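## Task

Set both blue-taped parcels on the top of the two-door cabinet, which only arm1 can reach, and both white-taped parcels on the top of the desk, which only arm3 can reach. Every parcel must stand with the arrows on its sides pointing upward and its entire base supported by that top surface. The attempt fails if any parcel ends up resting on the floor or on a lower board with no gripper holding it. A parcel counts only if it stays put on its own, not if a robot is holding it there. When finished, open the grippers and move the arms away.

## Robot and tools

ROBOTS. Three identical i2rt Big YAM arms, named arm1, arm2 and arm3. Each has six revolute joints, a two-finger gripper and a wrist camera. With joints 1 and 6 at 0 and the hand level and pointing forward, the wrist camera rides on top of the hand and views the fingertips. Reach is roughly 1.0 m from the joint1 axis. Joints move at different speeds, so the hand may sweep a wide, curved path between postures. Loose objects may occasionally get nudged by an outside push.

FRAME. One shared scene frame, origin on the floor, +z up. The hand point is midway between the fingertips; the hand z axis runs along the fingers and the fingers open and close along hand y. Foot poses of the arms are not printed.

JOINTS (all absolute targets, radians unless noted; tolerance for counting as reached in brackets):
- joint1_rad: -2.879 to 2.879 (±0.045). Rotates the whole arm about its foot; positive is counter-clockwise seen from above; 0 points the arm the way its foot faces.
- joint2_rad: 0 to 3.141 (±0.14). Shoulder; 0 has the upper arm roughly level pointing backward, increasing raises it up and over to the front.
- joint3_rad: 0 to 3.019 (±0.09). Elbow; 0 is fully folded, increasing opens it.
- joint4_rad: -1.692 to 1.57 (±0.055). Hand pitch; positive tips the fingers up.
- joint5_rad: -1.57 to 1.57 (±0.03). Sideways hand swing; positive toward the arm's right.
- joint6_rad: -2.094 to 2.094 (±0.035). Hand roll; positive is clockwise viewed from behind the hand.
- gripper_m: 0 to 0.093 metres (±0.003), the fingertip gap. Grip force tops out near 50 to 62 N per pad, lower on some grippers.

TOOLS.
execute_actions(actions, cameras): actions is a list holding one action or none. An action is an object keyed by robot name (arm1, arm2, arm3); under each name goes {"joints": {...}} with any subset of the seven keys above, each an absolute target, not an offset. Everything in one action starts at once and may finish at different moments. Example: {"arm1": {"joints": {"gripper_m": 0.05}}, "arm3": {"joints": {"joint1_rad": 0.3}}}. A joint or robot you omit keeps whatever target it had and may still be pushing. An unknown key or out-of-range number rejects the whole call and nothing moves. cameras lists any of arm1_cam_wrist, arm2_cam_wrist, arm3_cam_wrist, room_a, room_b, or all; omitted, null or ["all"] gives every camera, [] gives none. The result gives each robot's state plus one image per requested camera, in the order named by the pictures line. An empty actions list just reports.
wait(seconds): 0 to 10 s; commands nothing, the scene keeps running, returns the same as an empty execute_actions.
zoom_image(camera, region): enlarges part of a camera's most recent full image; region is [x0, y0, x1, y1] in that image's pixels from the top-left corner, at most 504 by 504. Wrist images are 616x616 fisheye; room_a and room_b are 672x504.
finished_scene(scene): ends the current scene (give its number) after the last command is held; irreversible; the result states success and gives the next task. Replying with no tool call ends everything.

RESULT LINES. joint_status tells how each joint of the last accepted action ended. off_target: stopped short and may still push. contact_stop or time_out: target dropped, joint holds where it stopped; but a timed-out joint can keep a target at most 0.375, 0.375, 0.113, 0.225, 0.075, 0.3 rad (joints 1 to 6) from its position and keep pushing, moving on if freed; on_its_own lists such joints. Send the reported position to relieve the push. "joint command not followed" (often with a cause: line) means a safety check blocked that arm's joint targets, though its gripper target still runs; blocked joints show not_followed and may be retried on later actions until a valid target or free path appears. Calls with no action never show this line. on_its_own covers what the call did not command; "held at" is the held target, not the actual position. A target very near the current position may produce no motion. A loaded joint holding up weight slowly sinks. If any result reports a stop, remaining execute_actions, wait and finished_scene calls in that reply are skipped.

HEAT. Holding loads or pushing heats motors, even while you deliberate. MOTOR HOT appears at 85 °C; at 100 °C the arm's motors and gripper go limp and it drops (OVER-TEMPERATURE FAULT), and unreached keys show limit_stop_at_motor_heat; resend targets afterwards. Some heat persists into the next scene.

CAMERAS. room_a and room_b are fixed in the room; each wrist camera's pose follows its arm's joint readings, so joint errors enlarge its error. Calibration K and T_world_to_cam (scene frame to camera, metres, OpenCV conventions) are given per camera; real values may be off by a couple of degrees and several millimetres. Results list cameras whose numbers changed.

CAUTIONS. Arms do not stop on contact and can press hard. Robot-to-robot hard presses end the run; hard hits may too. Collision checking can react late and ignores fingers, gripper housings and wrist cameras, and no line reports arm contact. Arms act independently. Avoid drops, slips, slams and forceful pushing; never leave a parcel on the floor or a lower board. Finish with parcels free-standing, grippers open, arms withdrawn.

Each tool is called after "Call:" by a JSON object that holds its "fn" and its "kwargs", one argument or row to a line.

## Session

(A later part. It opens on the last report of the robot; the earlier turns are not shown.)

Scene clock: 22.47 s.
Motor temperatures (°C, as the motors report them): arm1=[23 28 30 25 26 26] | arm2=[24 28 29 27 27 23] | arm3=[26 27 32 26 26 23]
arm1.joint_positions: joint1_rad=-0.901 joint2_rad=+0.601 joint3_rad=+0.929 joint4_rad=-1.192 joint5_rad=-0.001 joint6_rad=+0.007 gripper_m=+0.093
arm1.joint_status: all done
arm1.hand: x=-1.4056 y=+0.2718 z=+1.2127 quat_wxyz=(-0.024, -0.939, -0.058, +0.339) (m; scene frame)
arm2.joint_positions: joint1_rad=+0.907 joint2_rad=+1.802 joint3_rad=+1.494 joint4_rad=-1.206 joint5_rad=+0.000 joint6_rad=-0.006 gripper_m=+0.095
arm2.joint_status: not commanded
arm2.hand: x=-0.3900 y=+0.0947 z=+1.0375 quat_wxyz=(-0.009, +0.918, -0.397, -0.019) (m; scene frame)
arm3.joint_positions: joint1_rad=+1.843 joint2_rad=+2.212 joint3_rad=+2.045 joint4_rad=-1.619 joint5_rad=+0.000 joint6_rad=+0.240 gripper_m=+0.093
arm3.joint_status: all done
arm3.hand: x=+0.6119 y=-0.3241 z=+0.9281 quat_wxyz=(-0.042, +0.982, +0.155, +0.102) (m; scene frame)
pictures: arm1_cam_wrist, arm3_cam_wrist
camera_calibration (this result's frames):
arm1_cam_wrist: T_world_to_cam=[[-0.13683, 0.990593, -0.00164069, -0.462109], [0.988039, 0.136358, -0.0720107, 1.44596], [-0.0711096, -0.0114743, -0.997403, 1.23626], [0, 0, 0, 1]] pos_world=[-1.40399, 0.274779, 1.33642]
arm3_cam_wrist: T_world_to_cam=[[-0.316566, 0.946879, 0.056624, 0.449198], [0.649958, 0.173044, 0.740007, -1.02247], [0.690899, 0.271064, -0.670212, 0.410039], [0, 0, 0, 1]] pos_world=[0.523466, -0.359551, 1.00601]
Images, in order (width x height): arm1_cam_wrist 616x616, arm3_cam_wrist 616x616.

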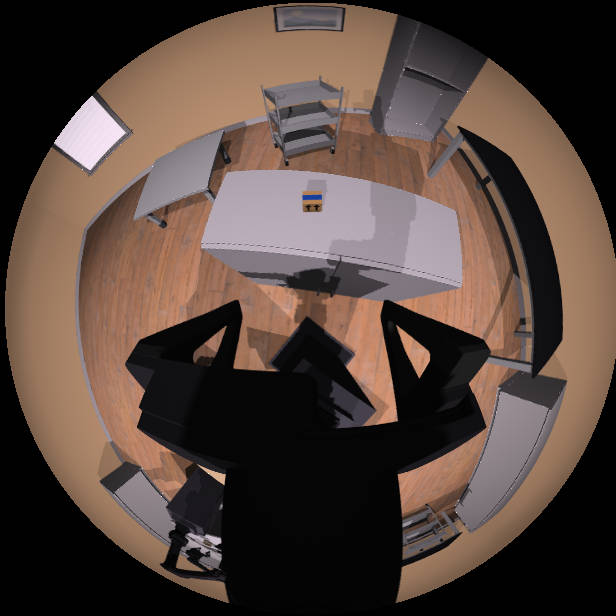

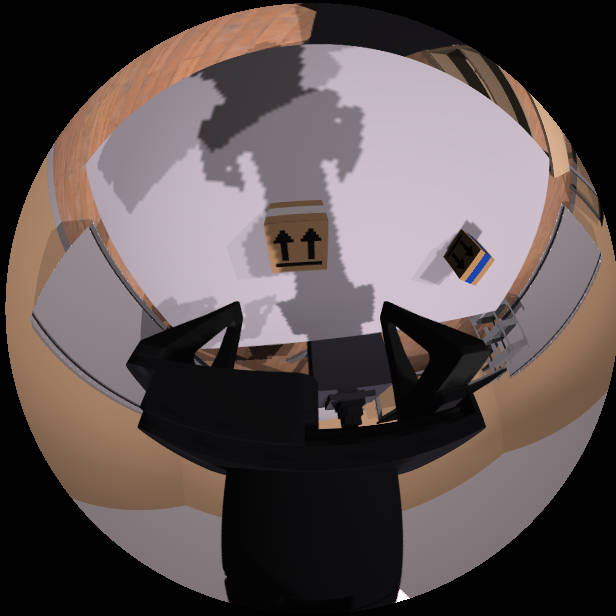

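Call:
{"fn": "execute_actions", "kwargs": {
  "actions": [
    {"arm3":{"joints":{"joint1_rad":1.865,"joint2_rad":2.32,"joint3_rad":1.955,"joint4_rad":-1.41,"joint6_rad":0.22}},"arm1":{"joints":{"joint1_rad":0.6}}}
  ],
  "cameras": ["arm3_cam_wrist"]
}}

Call:
{"fn": "execute_actions", "kwargs": {
  "actions": [
    {"arm3":{"joints":{"gripper_m":0.035}}}
  ],
  "cameras": ["arm3_cam_wrist"]
}}

Scene clock: 24.70 s.
Motor temperatures (°C, as the motors report them): arm1=[23 28 30 25 26 26] | arm2=[24 28 30 27 27 23] | arm3=[26 27 32 26 26 23]
arm1.joint_positions: joint1_rad=+0.595 joint2_rad=+0.601 joint3_rad=+0.929 joint4_rad=-1.192 joint5_rad=-0.001 joint6_rad=+0.007 gripper_m=+0.093
arm1.joint_status: all done
arm1.hand: x=-1.1240 y=+0.0379 z=+1.2165 quat_wxyz=(-0.257, -0.649, -0.678, +0.232) (m; scene frame)
arm2.joint_positions: joint1_rad=+0.907 joint2_rad=+1.802 joint3_rad=+1.494 joint4_rad=-1.206 joint5_rad=+0.000 joint6_rad=-0.006 gripper_m=+0.095
arm2.joint_status: not commanded
arm2.hand: x=-0.3900 y=+0.0947 z=+1.0375 quat_wxyz=(-0.009, +0.918, -0.397, -0.019) (m; scene frame)
arm3.joint_positions: joint1_rad=+1.861 joint2_rad=+2.331 joint3_rad=+1.943 joint4_rad=-1.420 joint5_rad=+0.000 joint6_rad=+0.230 gripper_m=+0.093
arm3.joint_status: all done
arm3.hand: x=+0.6178 y=-0.3339 z=+0.8130 quat_wxyz=(-0.046, +0.978, +0.168, +0.112) (m; scene frame)
pictures: arm3_cam_wrist
camera_calibration (this result's frames):
arm3_cam_wrist: T_world_to_cam=[[-0.3437, 0.937221, 0.0590439, 0.478422], [0.630605, 0.183753, 0.754038, -0.935374], [0.695851, 0.296396, -0.654172, 0.323865], [0, 0, 0, 1]] pos_world=[0.528923, -0.372502, 0.888922]
Images, in order (width x height): arm3_cam_wrist 616x616.

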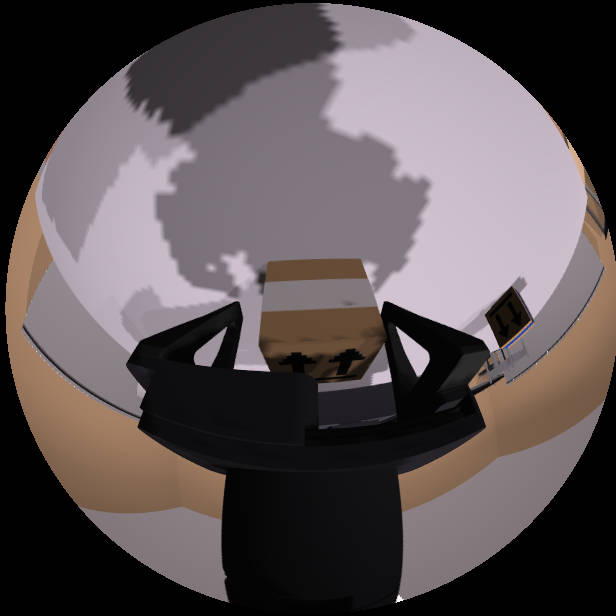

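Scene clock: 25.33 s.
Motor temperatures (°C, as the motors report them): arm1=[23 28 30 25 26 26] | arm2=[24 28 30 27 27 23] | arm3=[26 27 32 26 26 23]
arm1.joint_positions: joint1_rad=+0.595 joint2_rad=+0.601 joint3_rad=+0.929 joint4_rad=-1.192 joint5_rad=-0.001 joint6_rad=+0.007 gripper_m=+0.093
arm1.joint_status: not commanded
arm1.hand: x=-1.1240 y=+0.0379 z=+1.2165 quat_wxyz=(-0.257, -0.649, -0.678, +0.232) (m; scene frame)
arm2.joint_positions: joint1_rad=+0.907 joint2_rad=+1.802 joint3_rad=+1.494 joint4_rad=-1.206 joint5_rad=+0.000 joint6_rad=-0.006 gripper_m=+0.095
arm2.joint_status: not commanded
arm2.hand: x=-0.3900 y=+0.0947 z=+1.0375 quat_wxyz=(-0.009, +0.918, -0.397, -0.019) (m; scene frame)
arm3.joint_positions: joint1_rad=+1.861 joint2_rad=+2.331 joint3_rad=+1.943 joint4_rad=-1.419 joint5_rad=-0.001 joint6_rad=+0.229 gripper_m=+0.054
arm3.joint_status: gripper_m off_target (ended at +0.054, target +0.035)
arm3.hand: x=+0.6177 y=-0.3340 z=+0.8133 quat_wxyz=(-0.046, +0.978, +0.169, +0.112) (m; scene frame)
pictures: arm3_cam_wrist
camera_calibration (this result's frames):
arm3_cam_wrist: T_world_to_cam=[[-0.344637, 0.936927, 0.0582492, 0.479633], [0.630639, 0.185116, 0.753675, -0.934719], [0.695356, 0.296478, -0.654661, 0.324837], [0, 0, 0, 1]] pos_world=[0.528893, -0.372657, 0.889194]
Images, in order (width x height): arm3_cam_wrist 616x616.

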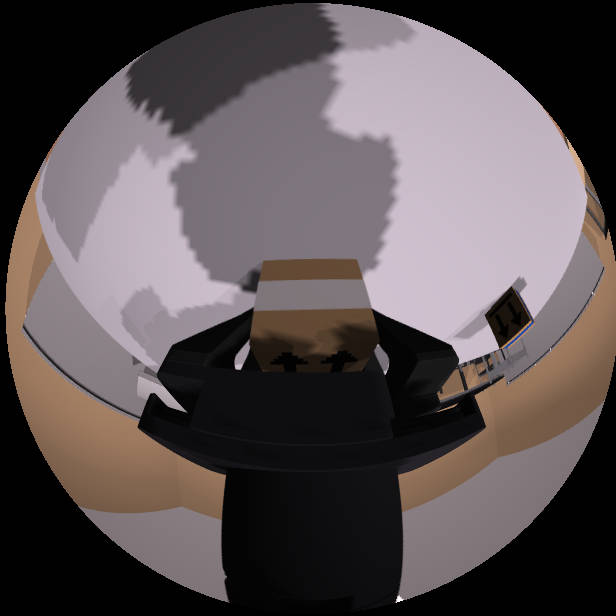

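Call:
{"fn": "execute_actions", "kwargs": {
  "actions": [
    {"arm3":{"joints":{"joint2_rad":1.6}}}
  ],
  "cameras": []
}}

Call:
{"fn": "execute_actions", "kwargs": {
  "actions": [
    {"arm3":{"joints":{"joint1_rad":-0.3,"joint3_rad":1.2,"joint6_rad":0}}}
  ],
  "cameras": []
}}

Call:
{"fn": "execute_actions", "kwargs": {
  "actions": [
    {"arm3":{"joints":{"joint1_rad":-2.5,"joint3_rad":0.92,"joint4_rad":0.6}},"arm2":{"joints":{"joint1_rad":-1.035,"joint6_rad":0.3}}}
  ],
  "cameras": []
}}

Call:
{"fn": "execute_actions", "kwargs": {
  "actions": [
    {"arm3":{"joints":{"joint2_rad":2.32,"joint4_rad":1.2}},"arm2":{"joints":{"joint2_rad":2.14,"joint3_rad":1.76,"joint4_rad":-1.13}}}
  ],
  "cameras": ["arm2_cam_wrist","room_b"]
}}

Call:
{"fn": "zoom_image", "kwargs": {
  "camera": "room_b",
  "region": [480, 330, 620, 440]
}}

Scene clock: 27.73 s.
Motor temperatures (°C, as the motors report them): arm1=[23 27 30 25 26 26] | arm2=[24 28 30 27 27 23] | arm3=[26 28 32 26 26 23]
arm1.joint_positions: joint1_rad=+0.595 joint2_rad=+0.601 joint3_rad=+0.929 joint4_rad=-1.192 joint5_rad=-0.001 joint6_rad=+0.007 gripper_m=+0.093
arm1.joint_status: not commanded
arm1.hand: x=-1.1240 y=+0.0379 z=+1.2165 quat_wxyz=(-0.257, -0.649, -0.678, +0.232) (m; scene frame)
arm2.joint_positions: joint1_rad=+0.907 joint2_rad=+1.802 joint3_rad=+1.494 joint4_rad=-1.206 joint5_rad=+0.000 joint6_rad=-0.006 gripper_m=+0.095
arm2.joint_status: not commanded
arm2.hand: x=-0.3900 y=+0.0947 z=+1.0375 quat_wxyz=(-0.009, +0.918, -0.397, -0.019) (m; scene frame)
arm3.joint_positions: joint1_rad=+1.861 joint2_rad=+1.614 joint3_rad=+1.941 joint4_rad=-1.413 joint5_rad=-0.001 joint6_rad=+0.229 gripper_m=+0.054
arm3.joint_status: all done
arm3.hand: x=+0.6533 y=-0.3103 z=+1.2495 quat_wxyz=(+0.093, +0.957, +0.165, -0.218) (m; scene frame)
pictures: none
No camera images: the call's "cameras" was empty. Leave "cameras" out to get every camera's image.

Scene clock: 29.90 s.
Motor temperatures (°C, as the motors report them): arm1=[23 27 30 25 26 26] | arm2=[24 28 30 27 27 23] | arm3=[26 27 32 26 26 23]
arm1.joint_positions: joint1_rad=+0.595 joint2_rad=+0.601 joint3_rad=+0.929 joint4_rad=-1.192 joint5_rad=-0.001 joint6_rad=+0.007 gripper_m=+0.093
arm1.joint_status: not commanded
arm1.hand: x=-1.1240 y=+0.0379 z=+1.2165 quat_wxyz=(-0.257, -0.649, -0.678, +0.232) (m; scene frame)
arm2.joint_positions: joint1_rad=+0.907 joint2_rad=+1.802 joint3_rad=+1.494 joint4_rad=-1.206 joint5_rad=+0.000 joint6_rad=-0.006 gripper_m=+0.095
arm2.joint_status: not commanded
arm2.hand: x=-0.3900 y=+0.0947 z=+1.0375 quat_wxyz=(-0.009, +0.918, -0.397, -0.019) (m; scene frame)
arm3.joint_positions: joint1_rad=-0.305 joint2_rad=+1.615 joint3_rad=+1.200 joint4_rad=-1.408 joint5_rad=-0.001 joint6_rad=+0.010 gripper_m=+0.054
arm3.joint_status: all done
arm3.hand: x=+1.1554 y=+0.3993 z=+0.9566 quat_wxyz=(+0.087, +0.689, -0.714, +0.089) (m; scene frame)
pictures: none
No camera images: the call's "cameras" was empty. Leave "cameras" out to get every camera's image.

Scene clock: 32.03 s.
Motor temperatures (°C, as the motors report them): arm1=[23 27 31 25 26 26] | arm2=[24 28 30 27 27 23] | arm3=[26 27 31 26 26 23]
arm1.joint_positions: joint1_rad=+0.595 joint2_rad=+0.601 joint3_rad=+0.929 joint4_rad=-1.192 joint5_rad=-0.001 joint6_rad=+0.007 gripper_m=+0.093
arm1.joint_status: not commanded
arm1.hand: x=-1.1240 y=+0.0379 z=+1.2165 quat_wxyz=(-0.257, -0.649, -0.678, +0.232) (m; scene frame)
arm2.joint_positions: joint1_rad=-1.043 joint2_rad=+1.802 joint3_rad=+1.494 joint4_rad=-1.206 joint5_rad=+0.000 joint6_rad=+0.294 gripper_m=+0.095
arm2.joint_status: all done
arm2.hand: x=+0.5012 y=-0.1116 z=+1.0495 quat_wxyz=(-0.032, +0.038, -0.999, -0.004) (m; scene frame)
arm3.joint_positions: joint1_rad=-2.507 joint2_rad=+1.603 joint3_rad=+0.914 joint4_rad=+0.577 joint5_rad=+0.000 joint6_rad=+0.008 gripper_m=+0.054
arm3.joint_status: all done
arm3.hand: x=+1.6526 y=-0.3867 z=+1.0805 quat_wxyz=(-0.634, -0.244, -0.703, +0.211) (m; scene frame)
pictures: none
No camera images: the call's "cameras" was empty. Leave "cameras" out to get every camera's image.

Scene clock: 33.43 s.
Motor temperatures (°C, as the motors report them): arm1=[23 27 31 25 26 26] | arm2=[24 29 30 27 27 23] | arm3=[26 27 31 26 26 23]
arm1.joint_positions: joint1_rad=+0.595 joint2_rad=+0.601 joint3_rad=+0.929 joint4_rad=-1.192 joint5_rad=-0.001 joint6_rad=+0.007 gripper_m=+0.093
arm1.joint_status: not commanded
arm1.hand: x=-1.1240 y=+0.0379 z=+1.2165 quat_wxyz=(-0.257, -0.649, -0.678, +0.232) (m; scene frame)
arm2.joint_positions: joint1_rad=-1.043 joint2_rad=+2.155 joint3_rad=+1.713 joint4_rad=-1.139 joint5_rad=+0.000 joint6_rad=+0.294 gripper_m=+0.095
arm2.joint_status: all done
arm2.hand: x=+0.5747 y=-0.0848 z=+0.9270 quat_wxyz=(+0.000, +0.038, -0.999, +0.007) (m; scene frame)
arm3.joint_positions: joint1_rad=-2.507 joint2_rad=+2.333 joint3_rad=+0.911 joint4_rad=+1.178 joint5_rad=+0.000 joint6_rad=+0.008 gripper_m=+0.054
arm3.joint_status: all done
arm3.hand: x=+1.6437 y=-0.3779 z=+0.7645 quat_wxyz=(-0.586, -0.258, -0.744, +0.194) (m; scene frame)
pictures: arm2_cam_wrist, room_b
camera_calibration (this result's frames):
arm2_cam_wrist: T_world_to_cam=[[0.092035, -0.995704, 0.0101718, -0.150671], [-0.80653, -0.0685506, 0.587206, -0.0803878], [-0.583986, -0.0622473, -0.809374, 1.20364], [0, 0, 0, 1]] pos_world=[0.651942, -0.0806108, 1.02293]
Images, in order (width x height): arm2_cam_wrist 616x616, room_b 672x504.

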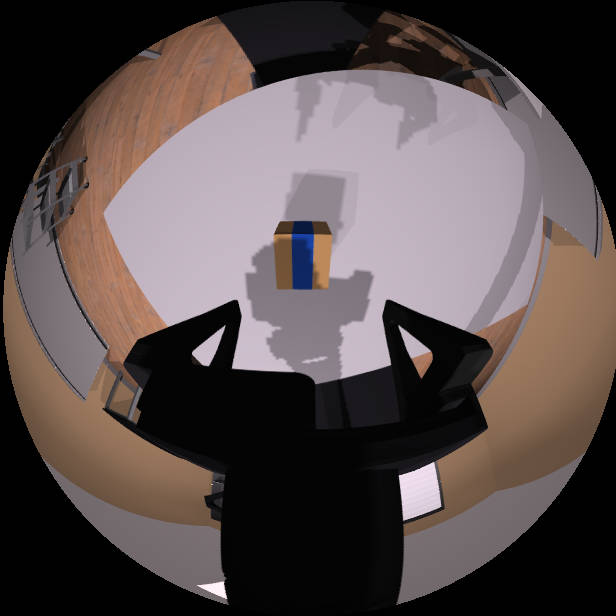

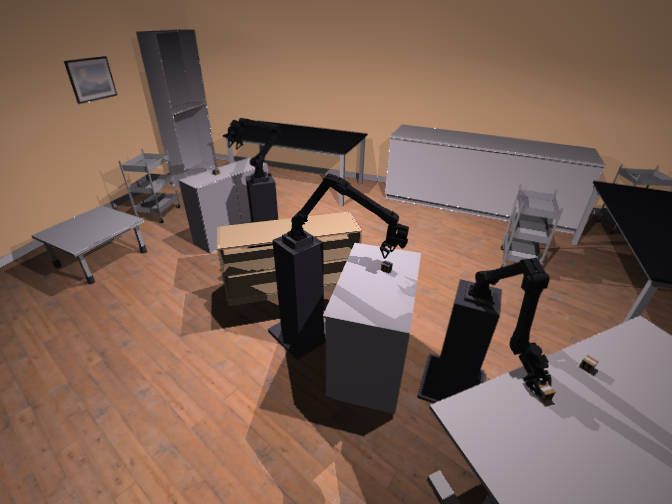

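Region (480, 330, 620, 440) of room_b's 672x504 image, scaled by 3.600, with more detail than that image has; it fills the top 396 rows of this view, and the rest is white.

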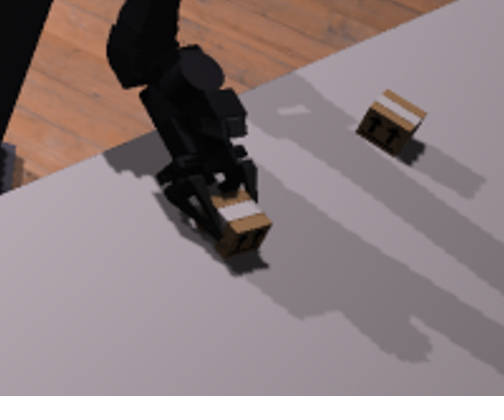

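Call:
{"fn": "execute_actions", "kwargs": {
  "actions": [
    {"arm3":{"joints":{"joint4_rad":1.125}},"arm2":{"joints":{"joint1_rad":-1.018,"joint2_rad":2.29,"joint3_rad":1.675,"joint4_rad":-0.935}}}
  ],
  "cameras": ["arm2_cam_wrist"]
}}

Call:
{"fn": "execute_actions", "kwargs": {
  "actions": [
    {"arm3":{"joints":{"gripper_m":0.093}},"arm2":{"joints":{"gripper_m":0.035}}}
  ],
  "cameras": []
}}

Call:
{"fn": "execute_actions", "kwargs": {
  "actions": [
    {"arm3":{"joints":{"joint2_rad":1.4}},"arm2":{"joints":{"joint2_rad":2.0}}}
  ],
  "cameras": []
}}

Call:
{"fn": "execute_actions", "kwargs": {
  "actions": [
    {"arm2":{"joints":{"joint1_rad":1.15,"joint6_rad":0}}}
  ],
  "cameras": []
}}

Call:
{"fn": "execute_actions", "kwargs": {
  "actions": [
    {"arm2":{"joints":{"joint2_rad":2.42,"joint3_rad":1.74,"joint4_rad":-0.83}}}
  ]
}}

Call:
{"fn": "zoom_image", "kwargs": {
  "camera": "room_a",
  "region": [340, 210, 440, 300]
}}

Call:
{"fn": "zoom_image", "kwargs": {
  "camera": "room_b",
  "region": [520, 345, 610, 415]
}}

Scene clock: 35.17 s.
Motor temperatures (°C, as the motors report them): arm1=[23 27 31 25 26 26] | arm2=[24 29 30 27 27 23] | arm3=[26 27 31 26 26 23]
arm1.joint_positions: joint1_rad=+0.595 joint2_rad=+0.601 joint3_rad=+0.929 joint4_rad=-1.192 joint5_rad=-0.001 joint6_rad=+0.007 gripper_m=+0.093
arm1.joint_status: not commanded
arm1.hand: x=-1.1240 y=+0.0379 z=+1.2165 quat_wxyz=(-0.257, -0.649, -0.678, +0.232) (m; scene frame)
arm2.joint_positions: joint1_rad=-1.031 joint2_rad=+2.303 joint3_rad=+1.668 joint4_rad=-0.952 joint5_rad=+0.000 joint6_rad=+0.294 gripper_m=+0.095
arm2.joint_status: all done
arm2.hand: x=+0.5720 y=-0.0794 z=+0.8216 quat_wxyz=(+0.003, +0.044, -0.999, +0.008) (m; scene frame)
arm3.joint_positions: joint1_rad=-2.507 joint2_rad=+2.326 joint3_rad=+0.911 joint4_rad=+1.141 joint5_rad=+0.000 joint6_rad=+0.007 gripper_m=+0.054
arm3.joint_status: all done
arm3.hand: x=+1.6431 y=-0.3771 z=+0.7597 quat_wxyz=(-0.574, -0.260, -0.752, +0.191) (m; scene frame)
pictures: arm2_cam_wrist
camera_calibration (this result's frames):
arm2_cam_wrist: T_world_to_cam=[[0.103785, -0.994528, 0.0119622, -0.152041], [-0.80226, -0.0765994, 0.59204, -0.0273408], [-0.587884, -0.0710415, -0.80582, 1.11574], [0, 0, 0, 1]] pos_world=[0.649772, -0.0740392, 0.917093]
Images, in order (width x height): arm2_cam_wrist 616x616.

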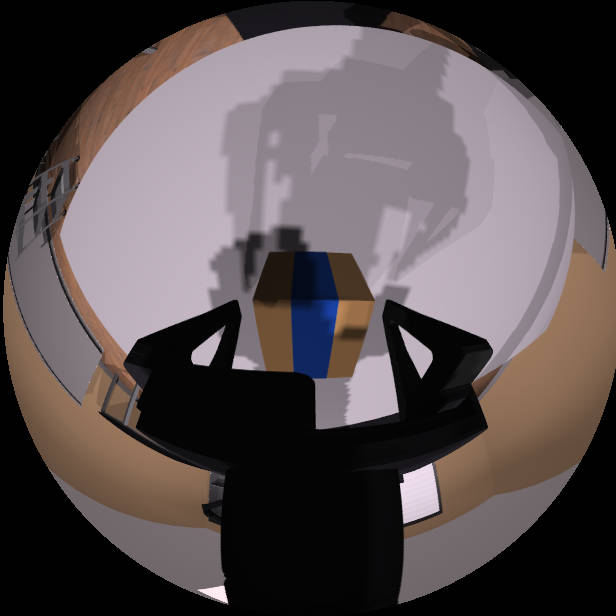

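Scene clock: 35.80 s.
Motor temperatures (°C, as the motors report them): arm1=[23 27 31 25 26 26] | arm2=[24 29 30 27 27 23] | arm3=[26 27 30 26 26 23]
arm1.joint_positions: joint1_rad=+0.595 joint2_rad=+0.601 joint3_rad=+0.929 joint4_rad=-1.192 joint5_rad=-0.001 joint6_rad=+0.007 gripper_m=+0.093
arm1.joint_status: not commanded
arm1.hand: x=-1.1240 y=+0.0379 z=+1.2165 quat_wxyz=(-0.257, -0.649, -0.678, +0.232) (m; scene frame)
arm2.joint_positions: joint1_rad=-1.031 joint2_rad=+2.303 joint3_rad=+1.668 joint4_rad=-0.952 joint5_rad=+0.000 joint6_rad=+0.294 gripper_m=+0.049
arm2.joint_status: gripper_m off_target (ended at +0.049, target +0.035)
arm2.hand: x=+0.5720 y=-0.0794 z=+0.8216 quat_wxyz=(+0.003, +0.044, -0.999, +0.008) (m; scene frame)
arm3.joint_positions: joint1_rad=-2.507 joint2_rad=+2.326 joint3_rad=+0.911 joint4_rad=+1.136 joint5_rad=+0.000 joint6_rad=+0.007 gripper_m=+0.093
arm3.joint_status: all done
arm3.hand: x=+1.6429 y=-0.3769 z=+0.7586 quat_wxyz=(-0.572, -0.261, -0.754, +0.190) (m; scene frame)
pictures: none
No camera images: the call's "cameras" was empty. Leave "cameras" out to get every camera's image.

Scene clock: 37.30 s.
Motor temperatures (°C, as the motors report them): arm1=[23 27 31 25 26 26] | arm2=[24 29 30 27 27 23] | arm3=[26 27 30 26 26 23]
arm1.joint_positions: joint1_rad=+0.595 joint2_rad=+0.601 joint3_rad=+0.929 joint4_rad=-1.192 joint5_rad=-0.001 joint6_rad=+0.007 gripper_m=+0.093
arm1.joint_status: not commanded
arm1.hand: x=-1.1240 y=+0.0379 z=+1.2165 quat_wxyz=(-0.257, -0.649, -0.678, +0.232) (m; scene frame)
arm2.joint_positions: joint1_rad=-1.031 joint2_rad=+1.995 joint3_rad=+1.664 joint4_rad=-0.950 joint5_rad=+0.000 joint6_rad=+0.294 gripper_m=+0.049
arm2.joint_status: all done
arm2.hand: x=+0.6090 y=-0.0617 z=+1.0152 quat_wxyz=(-0.141, +0.044, -0.988, -0.043) (m; scene frame)
arm3.joint_positions: joint1_rad=-2.507 joint2_rad=+1.384 joint3_rad=+0.911 joint4_rad=+1.126 joint5_rad=+0.000 joint6_rad=+0.007 gripper_m=+0.093
arm3.joint_status: all done
arm3.hand: x=+1.5821 y=-0.3338 z=+1.3344 quat_wxyz=(-0.851, -0.146, -0.417, +0.285) (m; scene frame)
pictures: none
No camera images: the call's "cameras" was empty. Leave "cameras" out to get every camera's image.

Scene clock: 39.57 s.
Motor temperatures (°C, as the motors report them): arm1=[23 27 31 25 26 26] | arm2=[24 29 30 27 27 23] | arm3=[26 27 31 26 26 23]
arm1.joint_positions: joint1_rad=+0.595 joint2_rad=+0.601 joint3_rad=+0.929 joint4_rad=-1.192 joint5_rad=-0.001 joint6_rad=+0.007 gripper_m=+0.093
arm1.joint_status: not commanded
arm1.hand: x=-1.1240 y=+0.0379 z=+1.2165 quat_wxyz=(-0.257, -0.649, -0.678, +0.232) (m; scene frame)
arm2.joint_positions: joint1_rad=+1.162 joint2_rad=+1.995 joint3_rad=+1.664 joint4_rad=-0.941 joint5_rad=+0.000 joint6_rad=+0.006 gripper_m=+0.050
arm2.joint_status: all done
arm2.hand: x=-0.5816 y=+0.0509 z=+1.0015 quat_wxyz=(-0.038, +0.950, -0.280, -0.136) (m; scene frame)
arm3.joint_positions: joint1_rad=-2.507 joint2_rad=+1.384 joint3_rad=+0.911 joint4_rad=+1.126 joint5_rad=+0.000 joint6_rad=+0.007 gripper_m=+0.093
arm3.joint_status: not commanded
arm3.hand: x=+1.5821 y=-0.3338 z=+1.3344 quat_wxyz=(-0.851, -0.146, -0.417, +0.285) (m; scene frame)
pictures: none
No camera images: the call's "cameras" was empty. Leave "cameras" out to get every camera's image.

Scene clock: 41.03 s.
Motor temperatures (°C, as the motors report them): arm1=[23 27 31 25 26 26] | arm2=[24 29 30 27 27 23] | arm3=[26 27 31 26 26 23]
arm1.joint_positions: joint1_rad=+0.595 joint2_rad=+0.601 joint3_rad=+0.929 joint4_rad=-1.192 joint5_rad=-0.001 joint6_rad=+0.007 gripper_m=+0.093
arm1.joint_status: not commanded
arm1.hand: x=-1.1240 y=+0.0379 z=+1.2165 quat_wxyz=(-0.257, -0.649, -0.678, +0.232) (m; scene frame)
arm2.joint_positions: joint1_rad=+1.162 joint2_rad=+2.433 joint3_rad=+1.718 joint4_rad=-0.840 joint5_rad=+0.000 joint6_rad=+0.006 gripper_m=+0.050
arm2.joint_status: all done
arm2.hand: x=-0.5558 y=+0.0337 z=+0.7427 quat_wxyz=(+0.001, +0.959, -0.283, -0.001) (m; scene frame)
arm3.joint_positions: joint1_rad=-2.507 joint2_rad=+1.384 joint3_rad=+0.911 joint4_rad=+1.126 joint5_rad=+0.000 joint6_rad=+0.007 gripper_m=+0.093
arm3.joint_status: not commanded
arm3.hand: x=+1.5821 y=-0.3338 z=+1.3344 quat_wxyz=(-0.851, -0.146, -0.417, +0.285) (m; scene frame)
pictures: arm1_cam_wrist, arm2_cam_wrist, arm3_cam_wrist, room_a, room_b
camera_calibration (this result's frames):
arm1_cam_wrist: T_world_to_cam=[[-0.997927, -0.0625789, -0.0150285, -1.10349], [-0.0610647, 0.994425, -0.0859622, 0.00512985], [0.0203241, -0.0848663, -0.996185, 1.36141], [0, 0, 0, 1]] pos_world=[-1.12856, 0.0413813, 1.34007]
arm2_cam_wrist: T_world_to_cam=[[0.528462, 0.848932, -0.00647448, 0.266058], [0.690034, -0.42508, 0.585798, -0.0310204], [0.494551, -0.31404, -0.810431, 1.01039], [0, 0, 0, 1]] pos_world=[-0.618884, 0.0782501, 0.838743]
arm3_cam_wrist: T_world_to_cam=[[-0.61139, -0.791231, -0.0124975, 0.721013], [0.037319, -0.0130541, -0.999218, 1.27585], [0.790449, -0.611378, 0.0375091, -1.38172], [0, 0, 0, 1]] pos_world=[1.48539, -0.25761, 1.33569]
Images, in order (width x height): arm1_cam_wrist 616x616, arm2_cam_wrist 616x616, arm3_cam_wrist 616x616, room_a 672x504, room_b 672x504.

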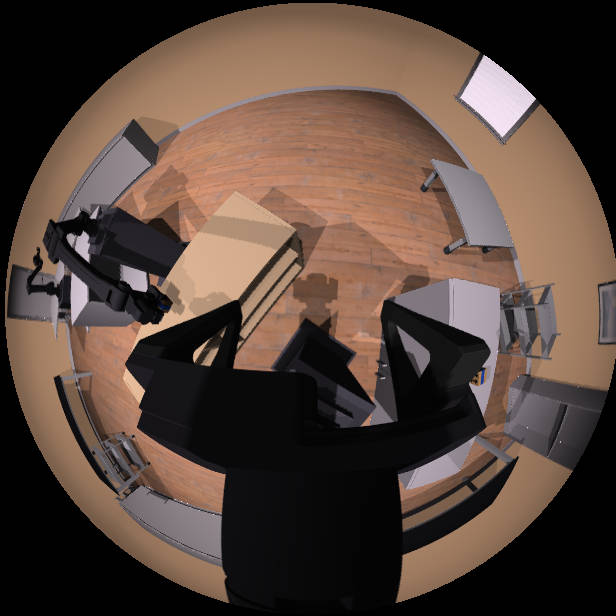

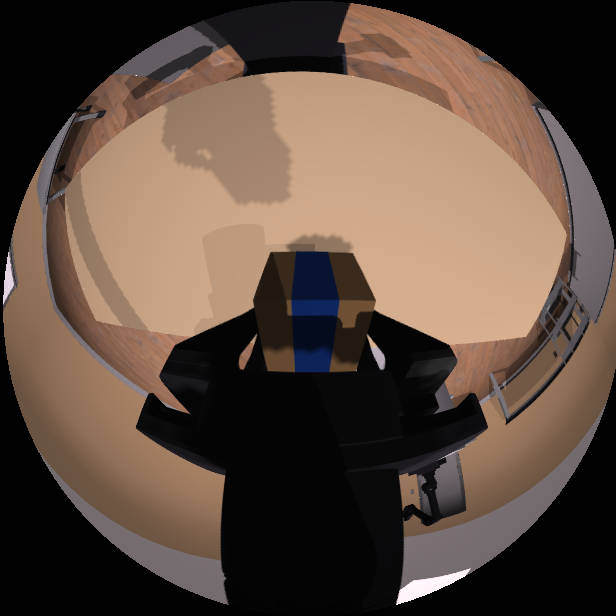

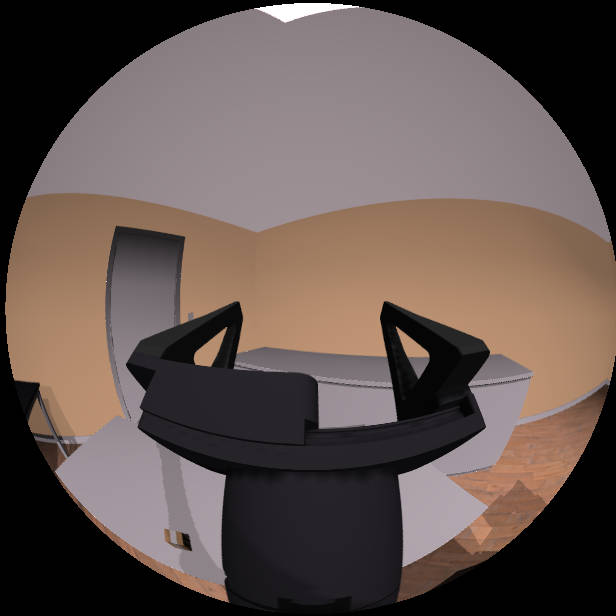

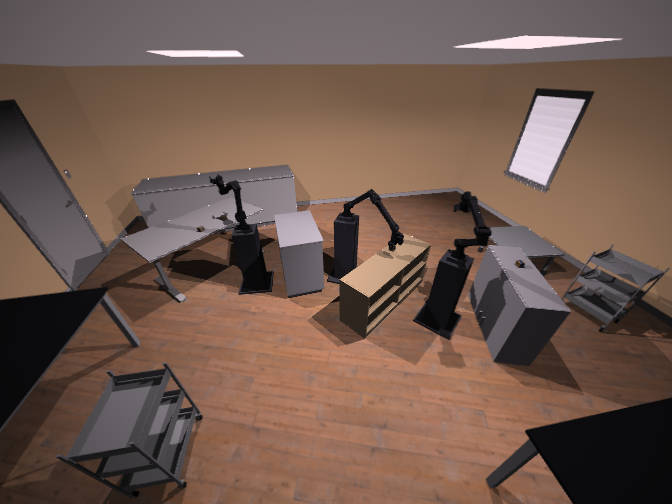

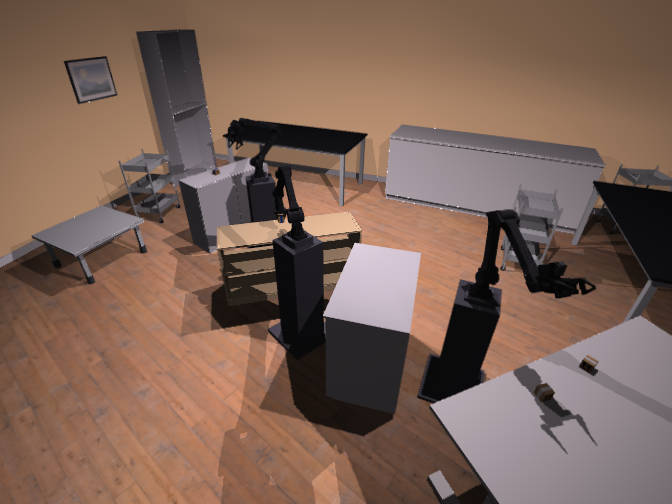

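Region (340, 210, 440, 300) of room_a's 672x504 image, scaled by 5.040, with more detail than that image has; it fills the top 454 rows of this view, and the rest is white.

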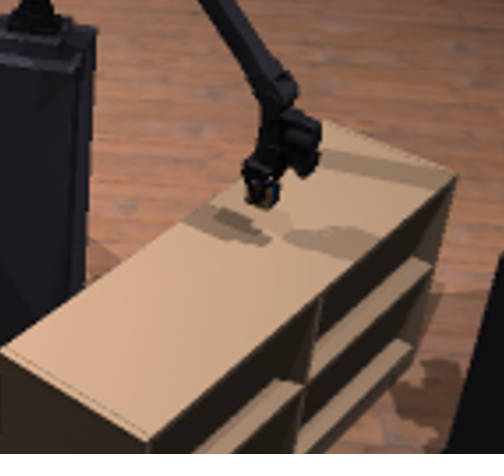

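Region (520, 345, 610, 415) of room_b's 672x504 image, scaled by 5.600, with more detail than that image has.

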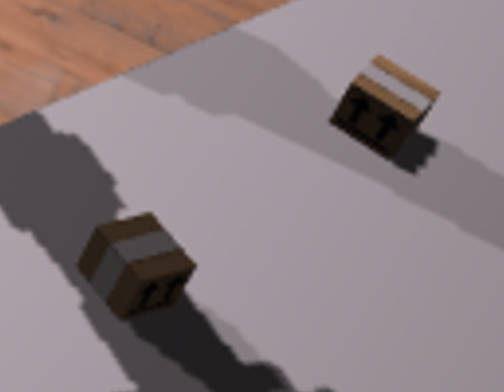

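Call:
{"fn": "execute_actions", "kwargs": {
  "actions": [
    {"arm2":{"joints":{"joint2_rad":2.55,"joint3_rad":1.77,"joint4_rad":-0.74}}}
  ],
  "cameras": ["room_a","arm2_cam_wrist"]
}}

Call:
{"fn": "zoom_image", "kwargs": {
  "camera": "room_a",
  "region": [360, 220, 430, 280]
}}

Scene clock: 42.53 s.
Motor temperatures (°C, as the motors report them): arm1=[23 27 32 25 26 26] | arm2=[24 29 30 27 27 23] | arm3=[26 27 31 26 26 23]
arm1.joint_positions: joint1_rad=+0.595 joint2_rad=+0.601 joint3_rad=+0.929 joint4_rad=-1.192 joint5_rad=-0.001 joint6_rad=+0.007 gripper_m=+0.093
arm1.joint_status: not commanded
arm1.hand: x=-1.1240 y=+0.0379 z=+1.2165 quat_wxyz=(-0.257, -0.649, -0.678, +0.232) (m; scene frame)
arm2.joint_positions: joint1_rad=+1.162 joint2_rad=+2.558 joint3_rad=+1.745 joint4_rad=-0.755 joint5_rad=+0.000 joint6_rad=+0.006 gripper_m=+0.050
arm2.joint_status: all done
arm2.hand: x=-0.5484 y=+0.0288 z=+0.6727 quat_wxyz=(+0.003, +0.959, -0.283, +0.006) (m; scene frame)
arm3.joint_positions: joint1_rad=-2.507 joint2_rad=+1.384 joint3_rad=+0.911 joint4_rad=+1.126 joint5_rad=+0.000 joint6_rad=+0.007 gripper_m=+0.093
arm3.joint_status: not commanded
arm3.hand: x=+1.5821 y=-0.3338 z=+1.3344 quat_wxyz=(-0.851, -0.146, -0.417, +0.285) (m; scene frame)
pictures: arm2_cam_wrist, room_a
camera_calibration (this result's frames):
arm2_cam_wrist: T_world_to_cam=[[0.528511, 0.848901, -0.00662035, 0.265993], [0.683007, -0.420572, 0.597177, -0.00880936], [0.50416, -0.320137, -0.802082, 0.948218], [0, 0, 0, 1]] pos_world=[-0.612617, 0.0740528, 0.76757]
Images, in order (width x height): arm2_cam_wrist 616x616, room_a 672x504.

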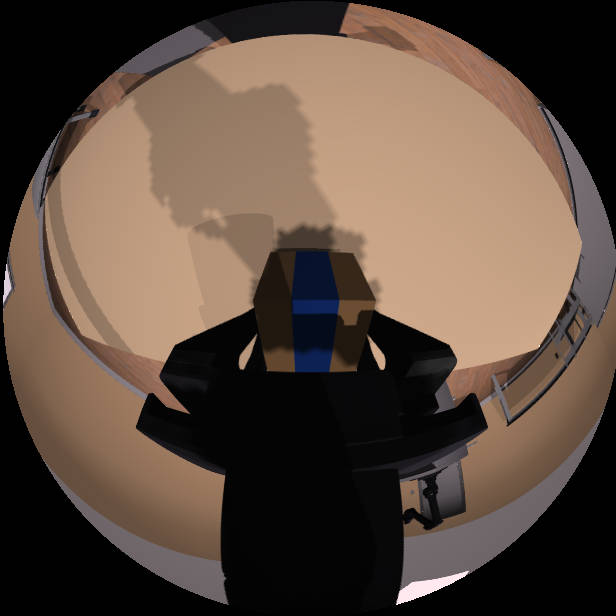

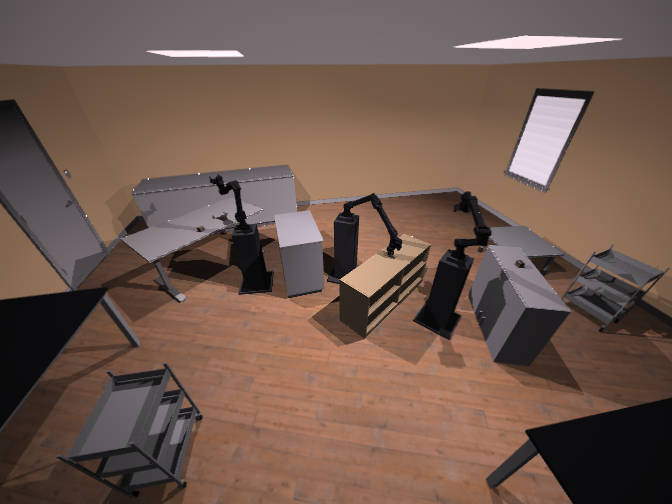

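Region (360, 220, 430, 280) of room_a's 672x504 image, scaled by 7.200, with more detail than that image has; it fills the top 432 rows of this view, and the rest is white.

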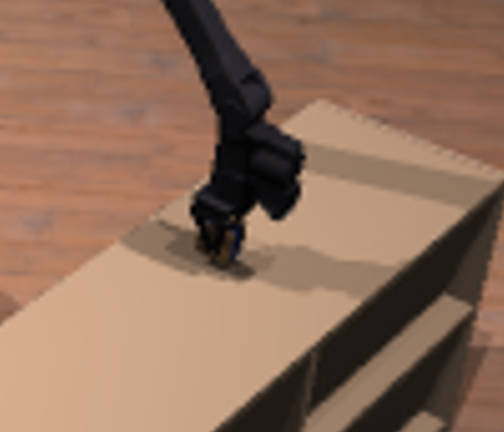

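Call:
{"fn": "execute_actions", "kwargs": {
  "actions": [
    {"arm2":{"joints":{"joint2_rad":2.605,"joint4_rad":-0.7}}}
  ],
  "cameras": []
}}

Call:
{"fn": "execute_actions", "kwargs": {
  "actions": [
    {"arm2":{"joints":{"gripper_m":0.093}}}
  ],
  "cameras": ["arm2_cam_wrist"]
}}

Call:
{"fn": "execute_actions", "kwargs": {
  "actions": [
    {"arm2":{"joints":{"joint2_rad":1.6,"joint4_rad":-1.5}}}
  ],
  "cameras": []
}}

Call:
{"fn": "execute_actions", "kwargs": {
  "actions": [
    {"arm2":{"joints":{"joint1_rad":-0.3,"joint2_rad":0.8,"joint3_rad":1.0}},"arm1":{"joints":{"joint1_rad":1.65,"joint6_rad":0.1}}}
  ],
  "cameras": []
}}

Call:
{"fn": "execute_actions", "kwargs": {
  "actions": [
    {"arm1":{"joints":{"joint2_rad":2.355,"joint3_rad":1.83,"joint4_rad":-0.97}}}
  ],
  "cameras": ["arm1_cam_wrist"]
}}

Scene clock: 44.07 s.
Motor temperatures (°C, as the motors report them): arm1=[23 27 32 25 26 26] | arm2=[24 30 30 27 27 23] | arm3=[26 27 31 26 26 23]
arm1.joint_positions: joint1_rad=+0.595 joint2_rad=+0.601 joint3_rad=+0.929 joint4_rad=-1.192 joint5_rad=-0.001 joint6_rad=+0.007 gripper_m=+0.093
arm1.joint_status: not commanded
arm1.hand: x=-1.1240 y=+0.0379 z=+1.2165 quat_wxyz=(-0.257, -0.649, -0.678, +0.232) (m; scene frame)
arm2.joint_positions: joint1_rad=+1.162 joint2_rad=+2.593 joint3_rad=+1.745 joint4_rad=-0.716 joint5_rad=+0.000 joint6_rad=+0.006 gripper_m=+0.050
arm2.joint_status: all done
arm2.hand: x=-0.5448 y=+0.0264 z=+0.6512 quat_wxyz=(+0.003, +0.959, -0.283, +0.004) (m; scene frame)
arm3.joint_positions: joint1_rad=-2.507 joint2_rad=+1.384 joint3_rad=+0.911 joint4_rad=+1.126 joint5_rad=+0.000 joint6_rad=+0.007 gripper_m=+0.093
arm3.joint_status: not commanded
arm3.hand: x=+1.5821 y=-0.3338 z=+1.3344 quat_wxyz=(-0.851, -0.146, -0.417, +0.285) (m; scene frame)
pictures: none
No camera images: the call's "cameras" was empty. Leave "cameras" out to get every camera's image.

Scene clock: 44.70 s.
Motor temperatures (°C, as the motors report them): arm1=[23 27 32 25 26 26] | arm2=[24 30 30 27 27 23] | arm3=[26 27 31 26 26 23]
arm1.joint_positions: joint1_rad=+0.595 joint2_rad=+0.601 joint3_rad=+0.929 joint4_rad=-1.192 joint5_rad=-0.001 joint6_rad=+0.007 gripper_m=+0.093
arm1.joint_status: not commanded
arm1.hand: x=-1.1240 y=+0.0379 z=+1.2165 quat_wxyz=(-0.257, -0.649, -0.678, +0.232) (m; scene frame)
arm2.joint_positions: joint1_rad=+1.162 joint2_rad=+2.593 joint3_rad=+1.745 joint4_rad=-0.716 joint5_rad=+0.000 joint6_rad=+0.006 gripper_m=+0.093
arm2.joint_status: all done
arm2.hand: x=-0.5448 y=+0.0264 z=+0.6512 quat_wxyz=(+0.003, +0.959, -0.283, +0.004) (m; scene frame)
arm3.joint_positions: joint1_rad=-2.507 joint2_rad=+1.384 joint3_rad=+0.911 joint4_rad=+1.126 joint5_rad=+0.000 joint6_rad=+0.007 gripper_m=+0.093
arm3.joint_status: not commanded
arm3.hand: x=+1.5821 y=-0.3338 z=+1.3344 quat_wxyz=(-0.851, -0.146, -0.417, +0.285) (m; scene frame)
pictures: arm2_cam_wrist
camera_calibration (this result's frames):
arm2_cam_wrist: T_world_to_cam=[[0.528499, 0.848908, -0.00658494, 0.265917], [0.684729, -0.421676, 0.59442, 0.00335676], [0.501832, -0.31866, -0.804128, 0.928476], [0, 0, 0, 1]] pos_world=[-0.608774, 0.0715438, 0.746369]
Images, in order (width x height): arm2_cam_wrist 616x616.

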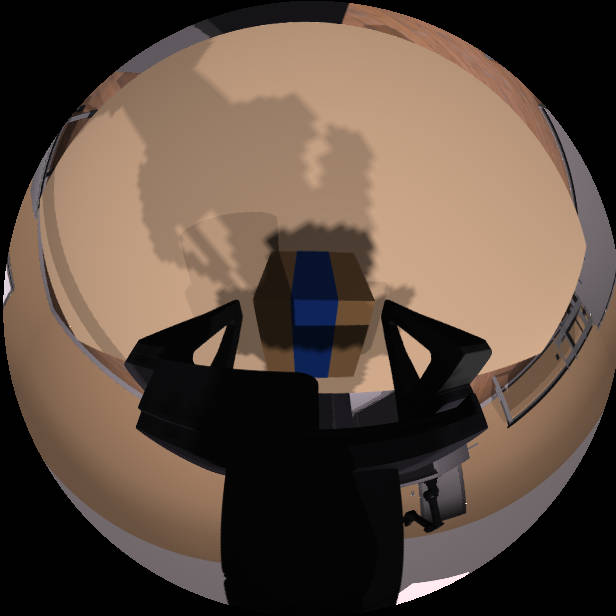

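Scene clock: 46.43 s.
Motor temperatures (°C, as the motors report them): arm1=[23 27 32 25 26 26] | arm2=[24 30 30 27 27 23] | arm3=[26 27 32 26 26 23]
arm1.joint_positions: joint1_rad=+0.595 joint2_rad=+0.601 joint3_rad=+0.929 joint4_rad=-1.192 joint5_rad=-0.001 joint6_rad=+0.007 gripper_m=+0.093
arm1.joint_status: not commanded
arm1.hand: x=-1.1240 y=+0.0379 z=+1.2165 quat_wxyz=(-0.257, -0.649, -0.678, +0.232) (m; scene frame)
arm2.joint_positions: joint1_rad=+1.162 joint2_rad=+1.592 joint3_rad=+1.762 joint4_rad=-1.484 joint5_rad=+0.000 joint6_rad=+0.006 gripper_m=+0.093
arm2.joint_status: all done
arm2.hand: x=-0.4693 y=-0.0200 z=+1.2496 quat_wxyz=(-0.032, +0.952, -0.281, -0.117) (m; scene frame)
arm3.joint_positions: joint1_rad=-2.507 joint2_rad=+1.384 joint3_rad=+0.911 joint4_rad=+1.126 joint5_rad=+0.000 joint6_rad=+0.007 gripper_m=+0.093
arm3.joint_status: not commanded
arm3.hand: x=+1.5821 y=-0.3338 z=+1.3344 quat_wxyz=(-0.851, -0.146, -0.417, +0.285) (m; scene frame)
pictures: none
No camera images: the call's "cameras" was empty. Leave "cameras" out to get every camera's image.

Scene clock: 48.13 s.
Motor temperatures (°C, as the motors report them): arm1=[23 27 32 25 26 26] | arm2=[24 29 30 27 27 23] | arm3=[26 27 32 26 26 23]
arm1.joint_positions: joint1_rad=+1.645 joint2_rad=+0.601 joint3_rad=+0.929 joint4_rad=-1.192 joint5_rad=-0.001 joint6_rad=+0.089 gripper_m=+0.093
arm1.joint_status: all done
arm1.hand: x=-0.8984 y=+0.1858 z=+1.2198 quat_wxyz=(-0.346, -0.257, -0.900, +0.062) (m; scene frame)
arm2.joint_positions: joint1_rad=-0.290 joint2_rad=+0.801 joint3_rad=+1.005 joint4_rad=-1.485 joint5_rad=+0.001 joint6_rad=+0.006 gripper_m=+0.093
arm2.joint_status: all done
arm2.hand: x=+0.0932 y=-0.0830 z=+1.2132 quat_wxyz=(-0.124, +0.525, -0.839, -0.069) (m; scene frame)
arm3.joint_positions: joint1_rad=-2.507 joint2_rad=+1.384 joint3_rad=+0.911 joint4_rad=+1.126 joint5_rad=+0.000 joint6_rad=+0.007 gripper_m=+0.093
arm3.joint_status: not commanded
arm3.hand: x=+1.5821 y=-0.3338 z=+1.3344 quat_wxyz=(-0.851, -0.146, -0.417, +0.285) (m; scene frame)
pictures: none
No camera images: the call's "cameras" was empty. Leave "cameras" out to get every camera's image.

Scene clock: 50.20 s.
Motor temperatures (°C, as the motors report them): arm1=[23 27 32 25 26 26] | arm2=[24 29 30 27 27 23] | arm3=[26 26 32 26 26 23]
arm1.joint_positions: joint1_rad=+1.645 joint2_rad=+2.375 joint3_rad=+1.802 joint4_rad=-0.968 joint5_rad=-0.001 joint6_rad=+0.089 gripper_m=+0.093
arm1.joint_status: all done
arm1.hand: x=-0.5337 y=+0.0067 z=+0.7796 quat_wxyz=(-0.021, -0.273, -0.962, +0.000) (m; scene frame)
arm2.joint_positions: joint1_rad=-0.290 joint2_rad=+0.801 joint3_rad=+1.005 joint4_rad=-1.485 joint5_rad=+0.001 joint6_rad=+0.006 gripper_m=+0.093
arm2.joint_status: not commanded
arm2.hand: x=+0.0932 y=-0.0830 z=+1.2132 quat_wxyz=(-0.124, +0.525, -0.839, -0.069) (m; scene frame)
arm3.joint_positions: joint1_rad=-2.507 joint2_rad=+1.384 joint3_rad=+0.911 joint4_rad=+1.126 joint5_rad=+0.000 joint6_rad=+0.007 gripper_m=+0.093
arm3.joint_status: not commanded
arm3.hand: x=+1.5821 y=-0.3338 z=+1.3344 quat_wxyz=(-0.851, -0.146, -0.417, +0.285) (m; scene frame)
pictures: arm1_cam_wrist
camera_calibration (this result's frames):
arm1_cam_wrist: T_world_to_cam=[[-0.515915, -0.856507, -0.0150546, -0.260384], [-0.721244, 0.424823, 0.547114, -0.807403], [-0.462211, 0.293122, -0.836923, 0.527331], [0, 0, 0, 1]] pos_world=[-0.472932, -0.0345904, 0.879156]
Images, in order (width x height): arm1_cam_wrist 616x616.

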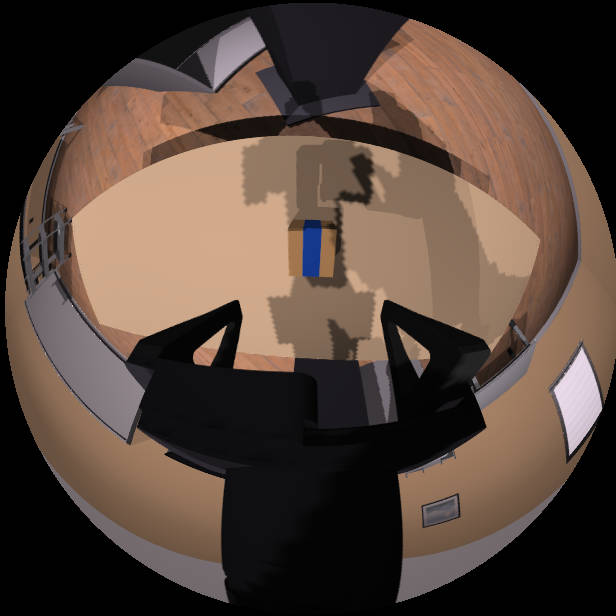

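Call:
{"fn": "execute_actions", "kwargs": {
  "actions": [
    {"arm1":{"joints":{"joint2_rad":2.61,"joint3_rad":1.93,"joint4_rad":-0.84}}}
  ],
  "cameras": ["arm1_cam_wrist"]
}}

Call:
{"fn": "execute_actions", "kwargs": {
  "actions": [
    {"arm1":{"joints":{"gripper_m":0.035}}}
  ],
  "cameras": ["arm1_cam_wrist"]
}}

Scene clock: 51.97 s.
Motor temperatures (°C, as the motors report them): arm1=[23 27 32 25 26 26] | arm2=[24 29 30 27 27 23] | arm3=[26 26 32 26 26 23]
arm1.joint_positions: joint1_rad=+1.645 joint2_rad=+2.629 joint3_rad=+1.909 joint4_rad=-0.845 joint5_rad=-0.001 joint6_rad=+0.089 gripper_m=+0.093
arm1.joint_status: all done
arm1.hand: x=-0.5283 y=+0.0050 z=+0.6477 quat_wxyz=(-0.010, -0.273, -0.962, -0.002) (m; scene frame)
arm2.joint_positions: joint1_rad=-0.290 joint2_rad=+0.801 joint3_rad=+1.005 joint4_rad=-1.485 joint5_rad=+0.001 joint6_rad=+0.006 gripper_m=+0.093
arm2.joint_status: not commanded
arm2.hand: x=+0.0932 y=-0.0830 z=+1.2132 quat_wxyz=(-0.124, +0.525, -0.839, -0.069) (m; scene frame)
arm3.joint_positions: joint1_rad=-2.507 joint2_rad=+1.384 joint3_rad=+0.911 joint4_rad=+1.126 joint5_rad=+0.000 joint6_rad=+0.007 gripper_m=+0.093
arm3.joint_status: not commanded
arm3.hand: x=+1.5821 y=-0.3338 z=+1.3344 quat_wxyz=(-0.851, -0.146, -0.417, +0.285) (m; scene frame)
pictures: arm1_cam_wrist
camera_calibration (this result's frames):
arm1_cam_wrist: T_world_to_cam=[[-0.516065, -0.856447, -0.013217, -0.262239], [-0.70954, 0.418799, 0.56671, -0.737073], [-0.479822, 0.301838, -0.823811, 0.402076], [0, 0, 0, 1]] pos_world=[-0.465391, -0.0372703, 0.745476]
Images, in order (width x height): arm1_cam_wrist 616x616.

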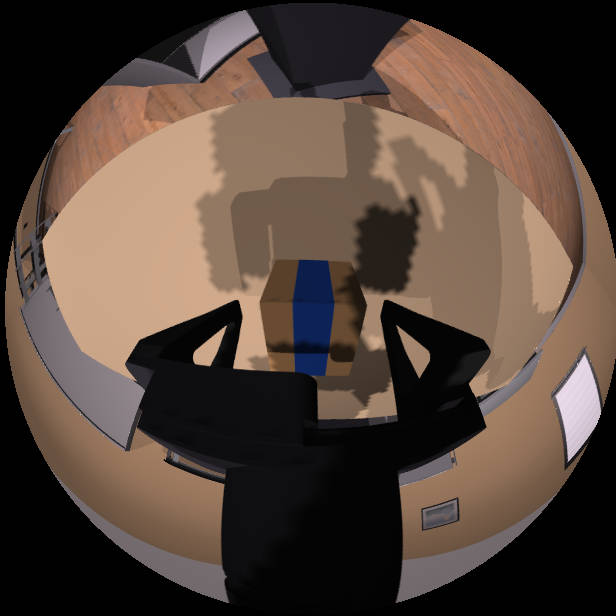

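Scene clock: 52.60 s.
Motor temperatures (°C, as the motors report them): arm1=[23 28 32 25 26 26] | arm2=[24 29 30 27 27 23] | arm3=[26 26 32 26 26 23]
arm1.joint_positions: joint1_rad=+1.645 joint2_rad=+2.629 joint3_rad=+1.909 joint4_rad=-0.845 joint5_rad=+0.000 joint6_rad=+0.090 gripper_m=+0.049
arm1.joint_status: gripper_m off_target (ended at +0.049, target +0.035)
arm1.hand: x=-0.5283 y=+0.0050 z=+0.6477 quat_wxyz=(-0.010, -0.274, -0.962, -0.002) (m; scene frame)
arm2.joint_positions: joint1_rad=-0.290 joint2_rad=+0.801 joint3_rad=+1.005 joint4_rad=-1.485 joint5_rad=+0.001 joint6_rad=+0.006 gripper_m=+0.093
arm2.joint_status: not commanded
arm2.hand: x=+0.0932 y=-0.0830 z=+1.2132 quat_wxyz=(-0.124, +0.525, -0.839, -0.069) (m; scene frame)
arm3.joint_positions: joint1_rad=-2.507 joint2_rad=+1.384 joint3_rad=+0.911 joint4_rad=+1.126 joint5_rad=+0.000 joint6_rad=+0.007 gripper_m=+0.093
arm3.joint_status: not commanded
arm3.hand: x=+1.5821 y=-0.3338 z=+1.3344 quat_wxyz=(-0.851, -0.146, -0.417, +0.285) (m; scene frame)
pictures: arm1_cam_wrist
camera_calibration (this result's frames):
arm1_cam_wrist: T_world_to_cam=[[-0.5164, -0.856251, -0.0128436, -0.262724], [-0.709281, 0.419263, 0.566692, -0.736923], [-0.479845, 0.301749, -0.82383, 0.40208], [0, 0, 0, 1]] pos_world=[-0.46542, -0.0373207, 0.745479]
Images, in order (width x height): arm1_cam_wrist 616x616.

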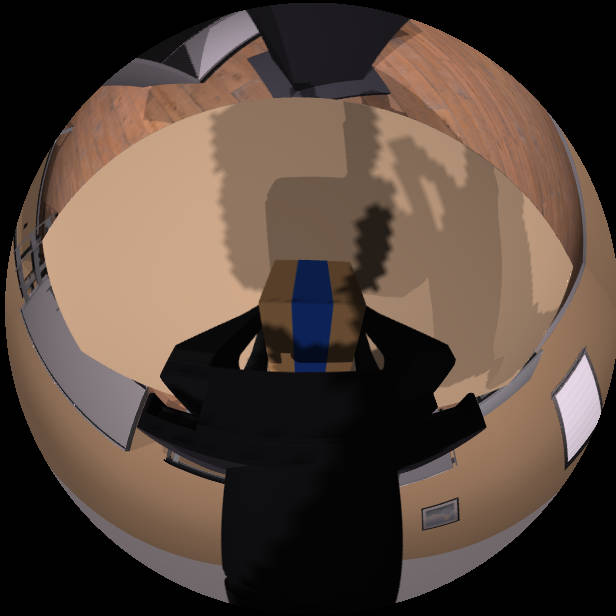

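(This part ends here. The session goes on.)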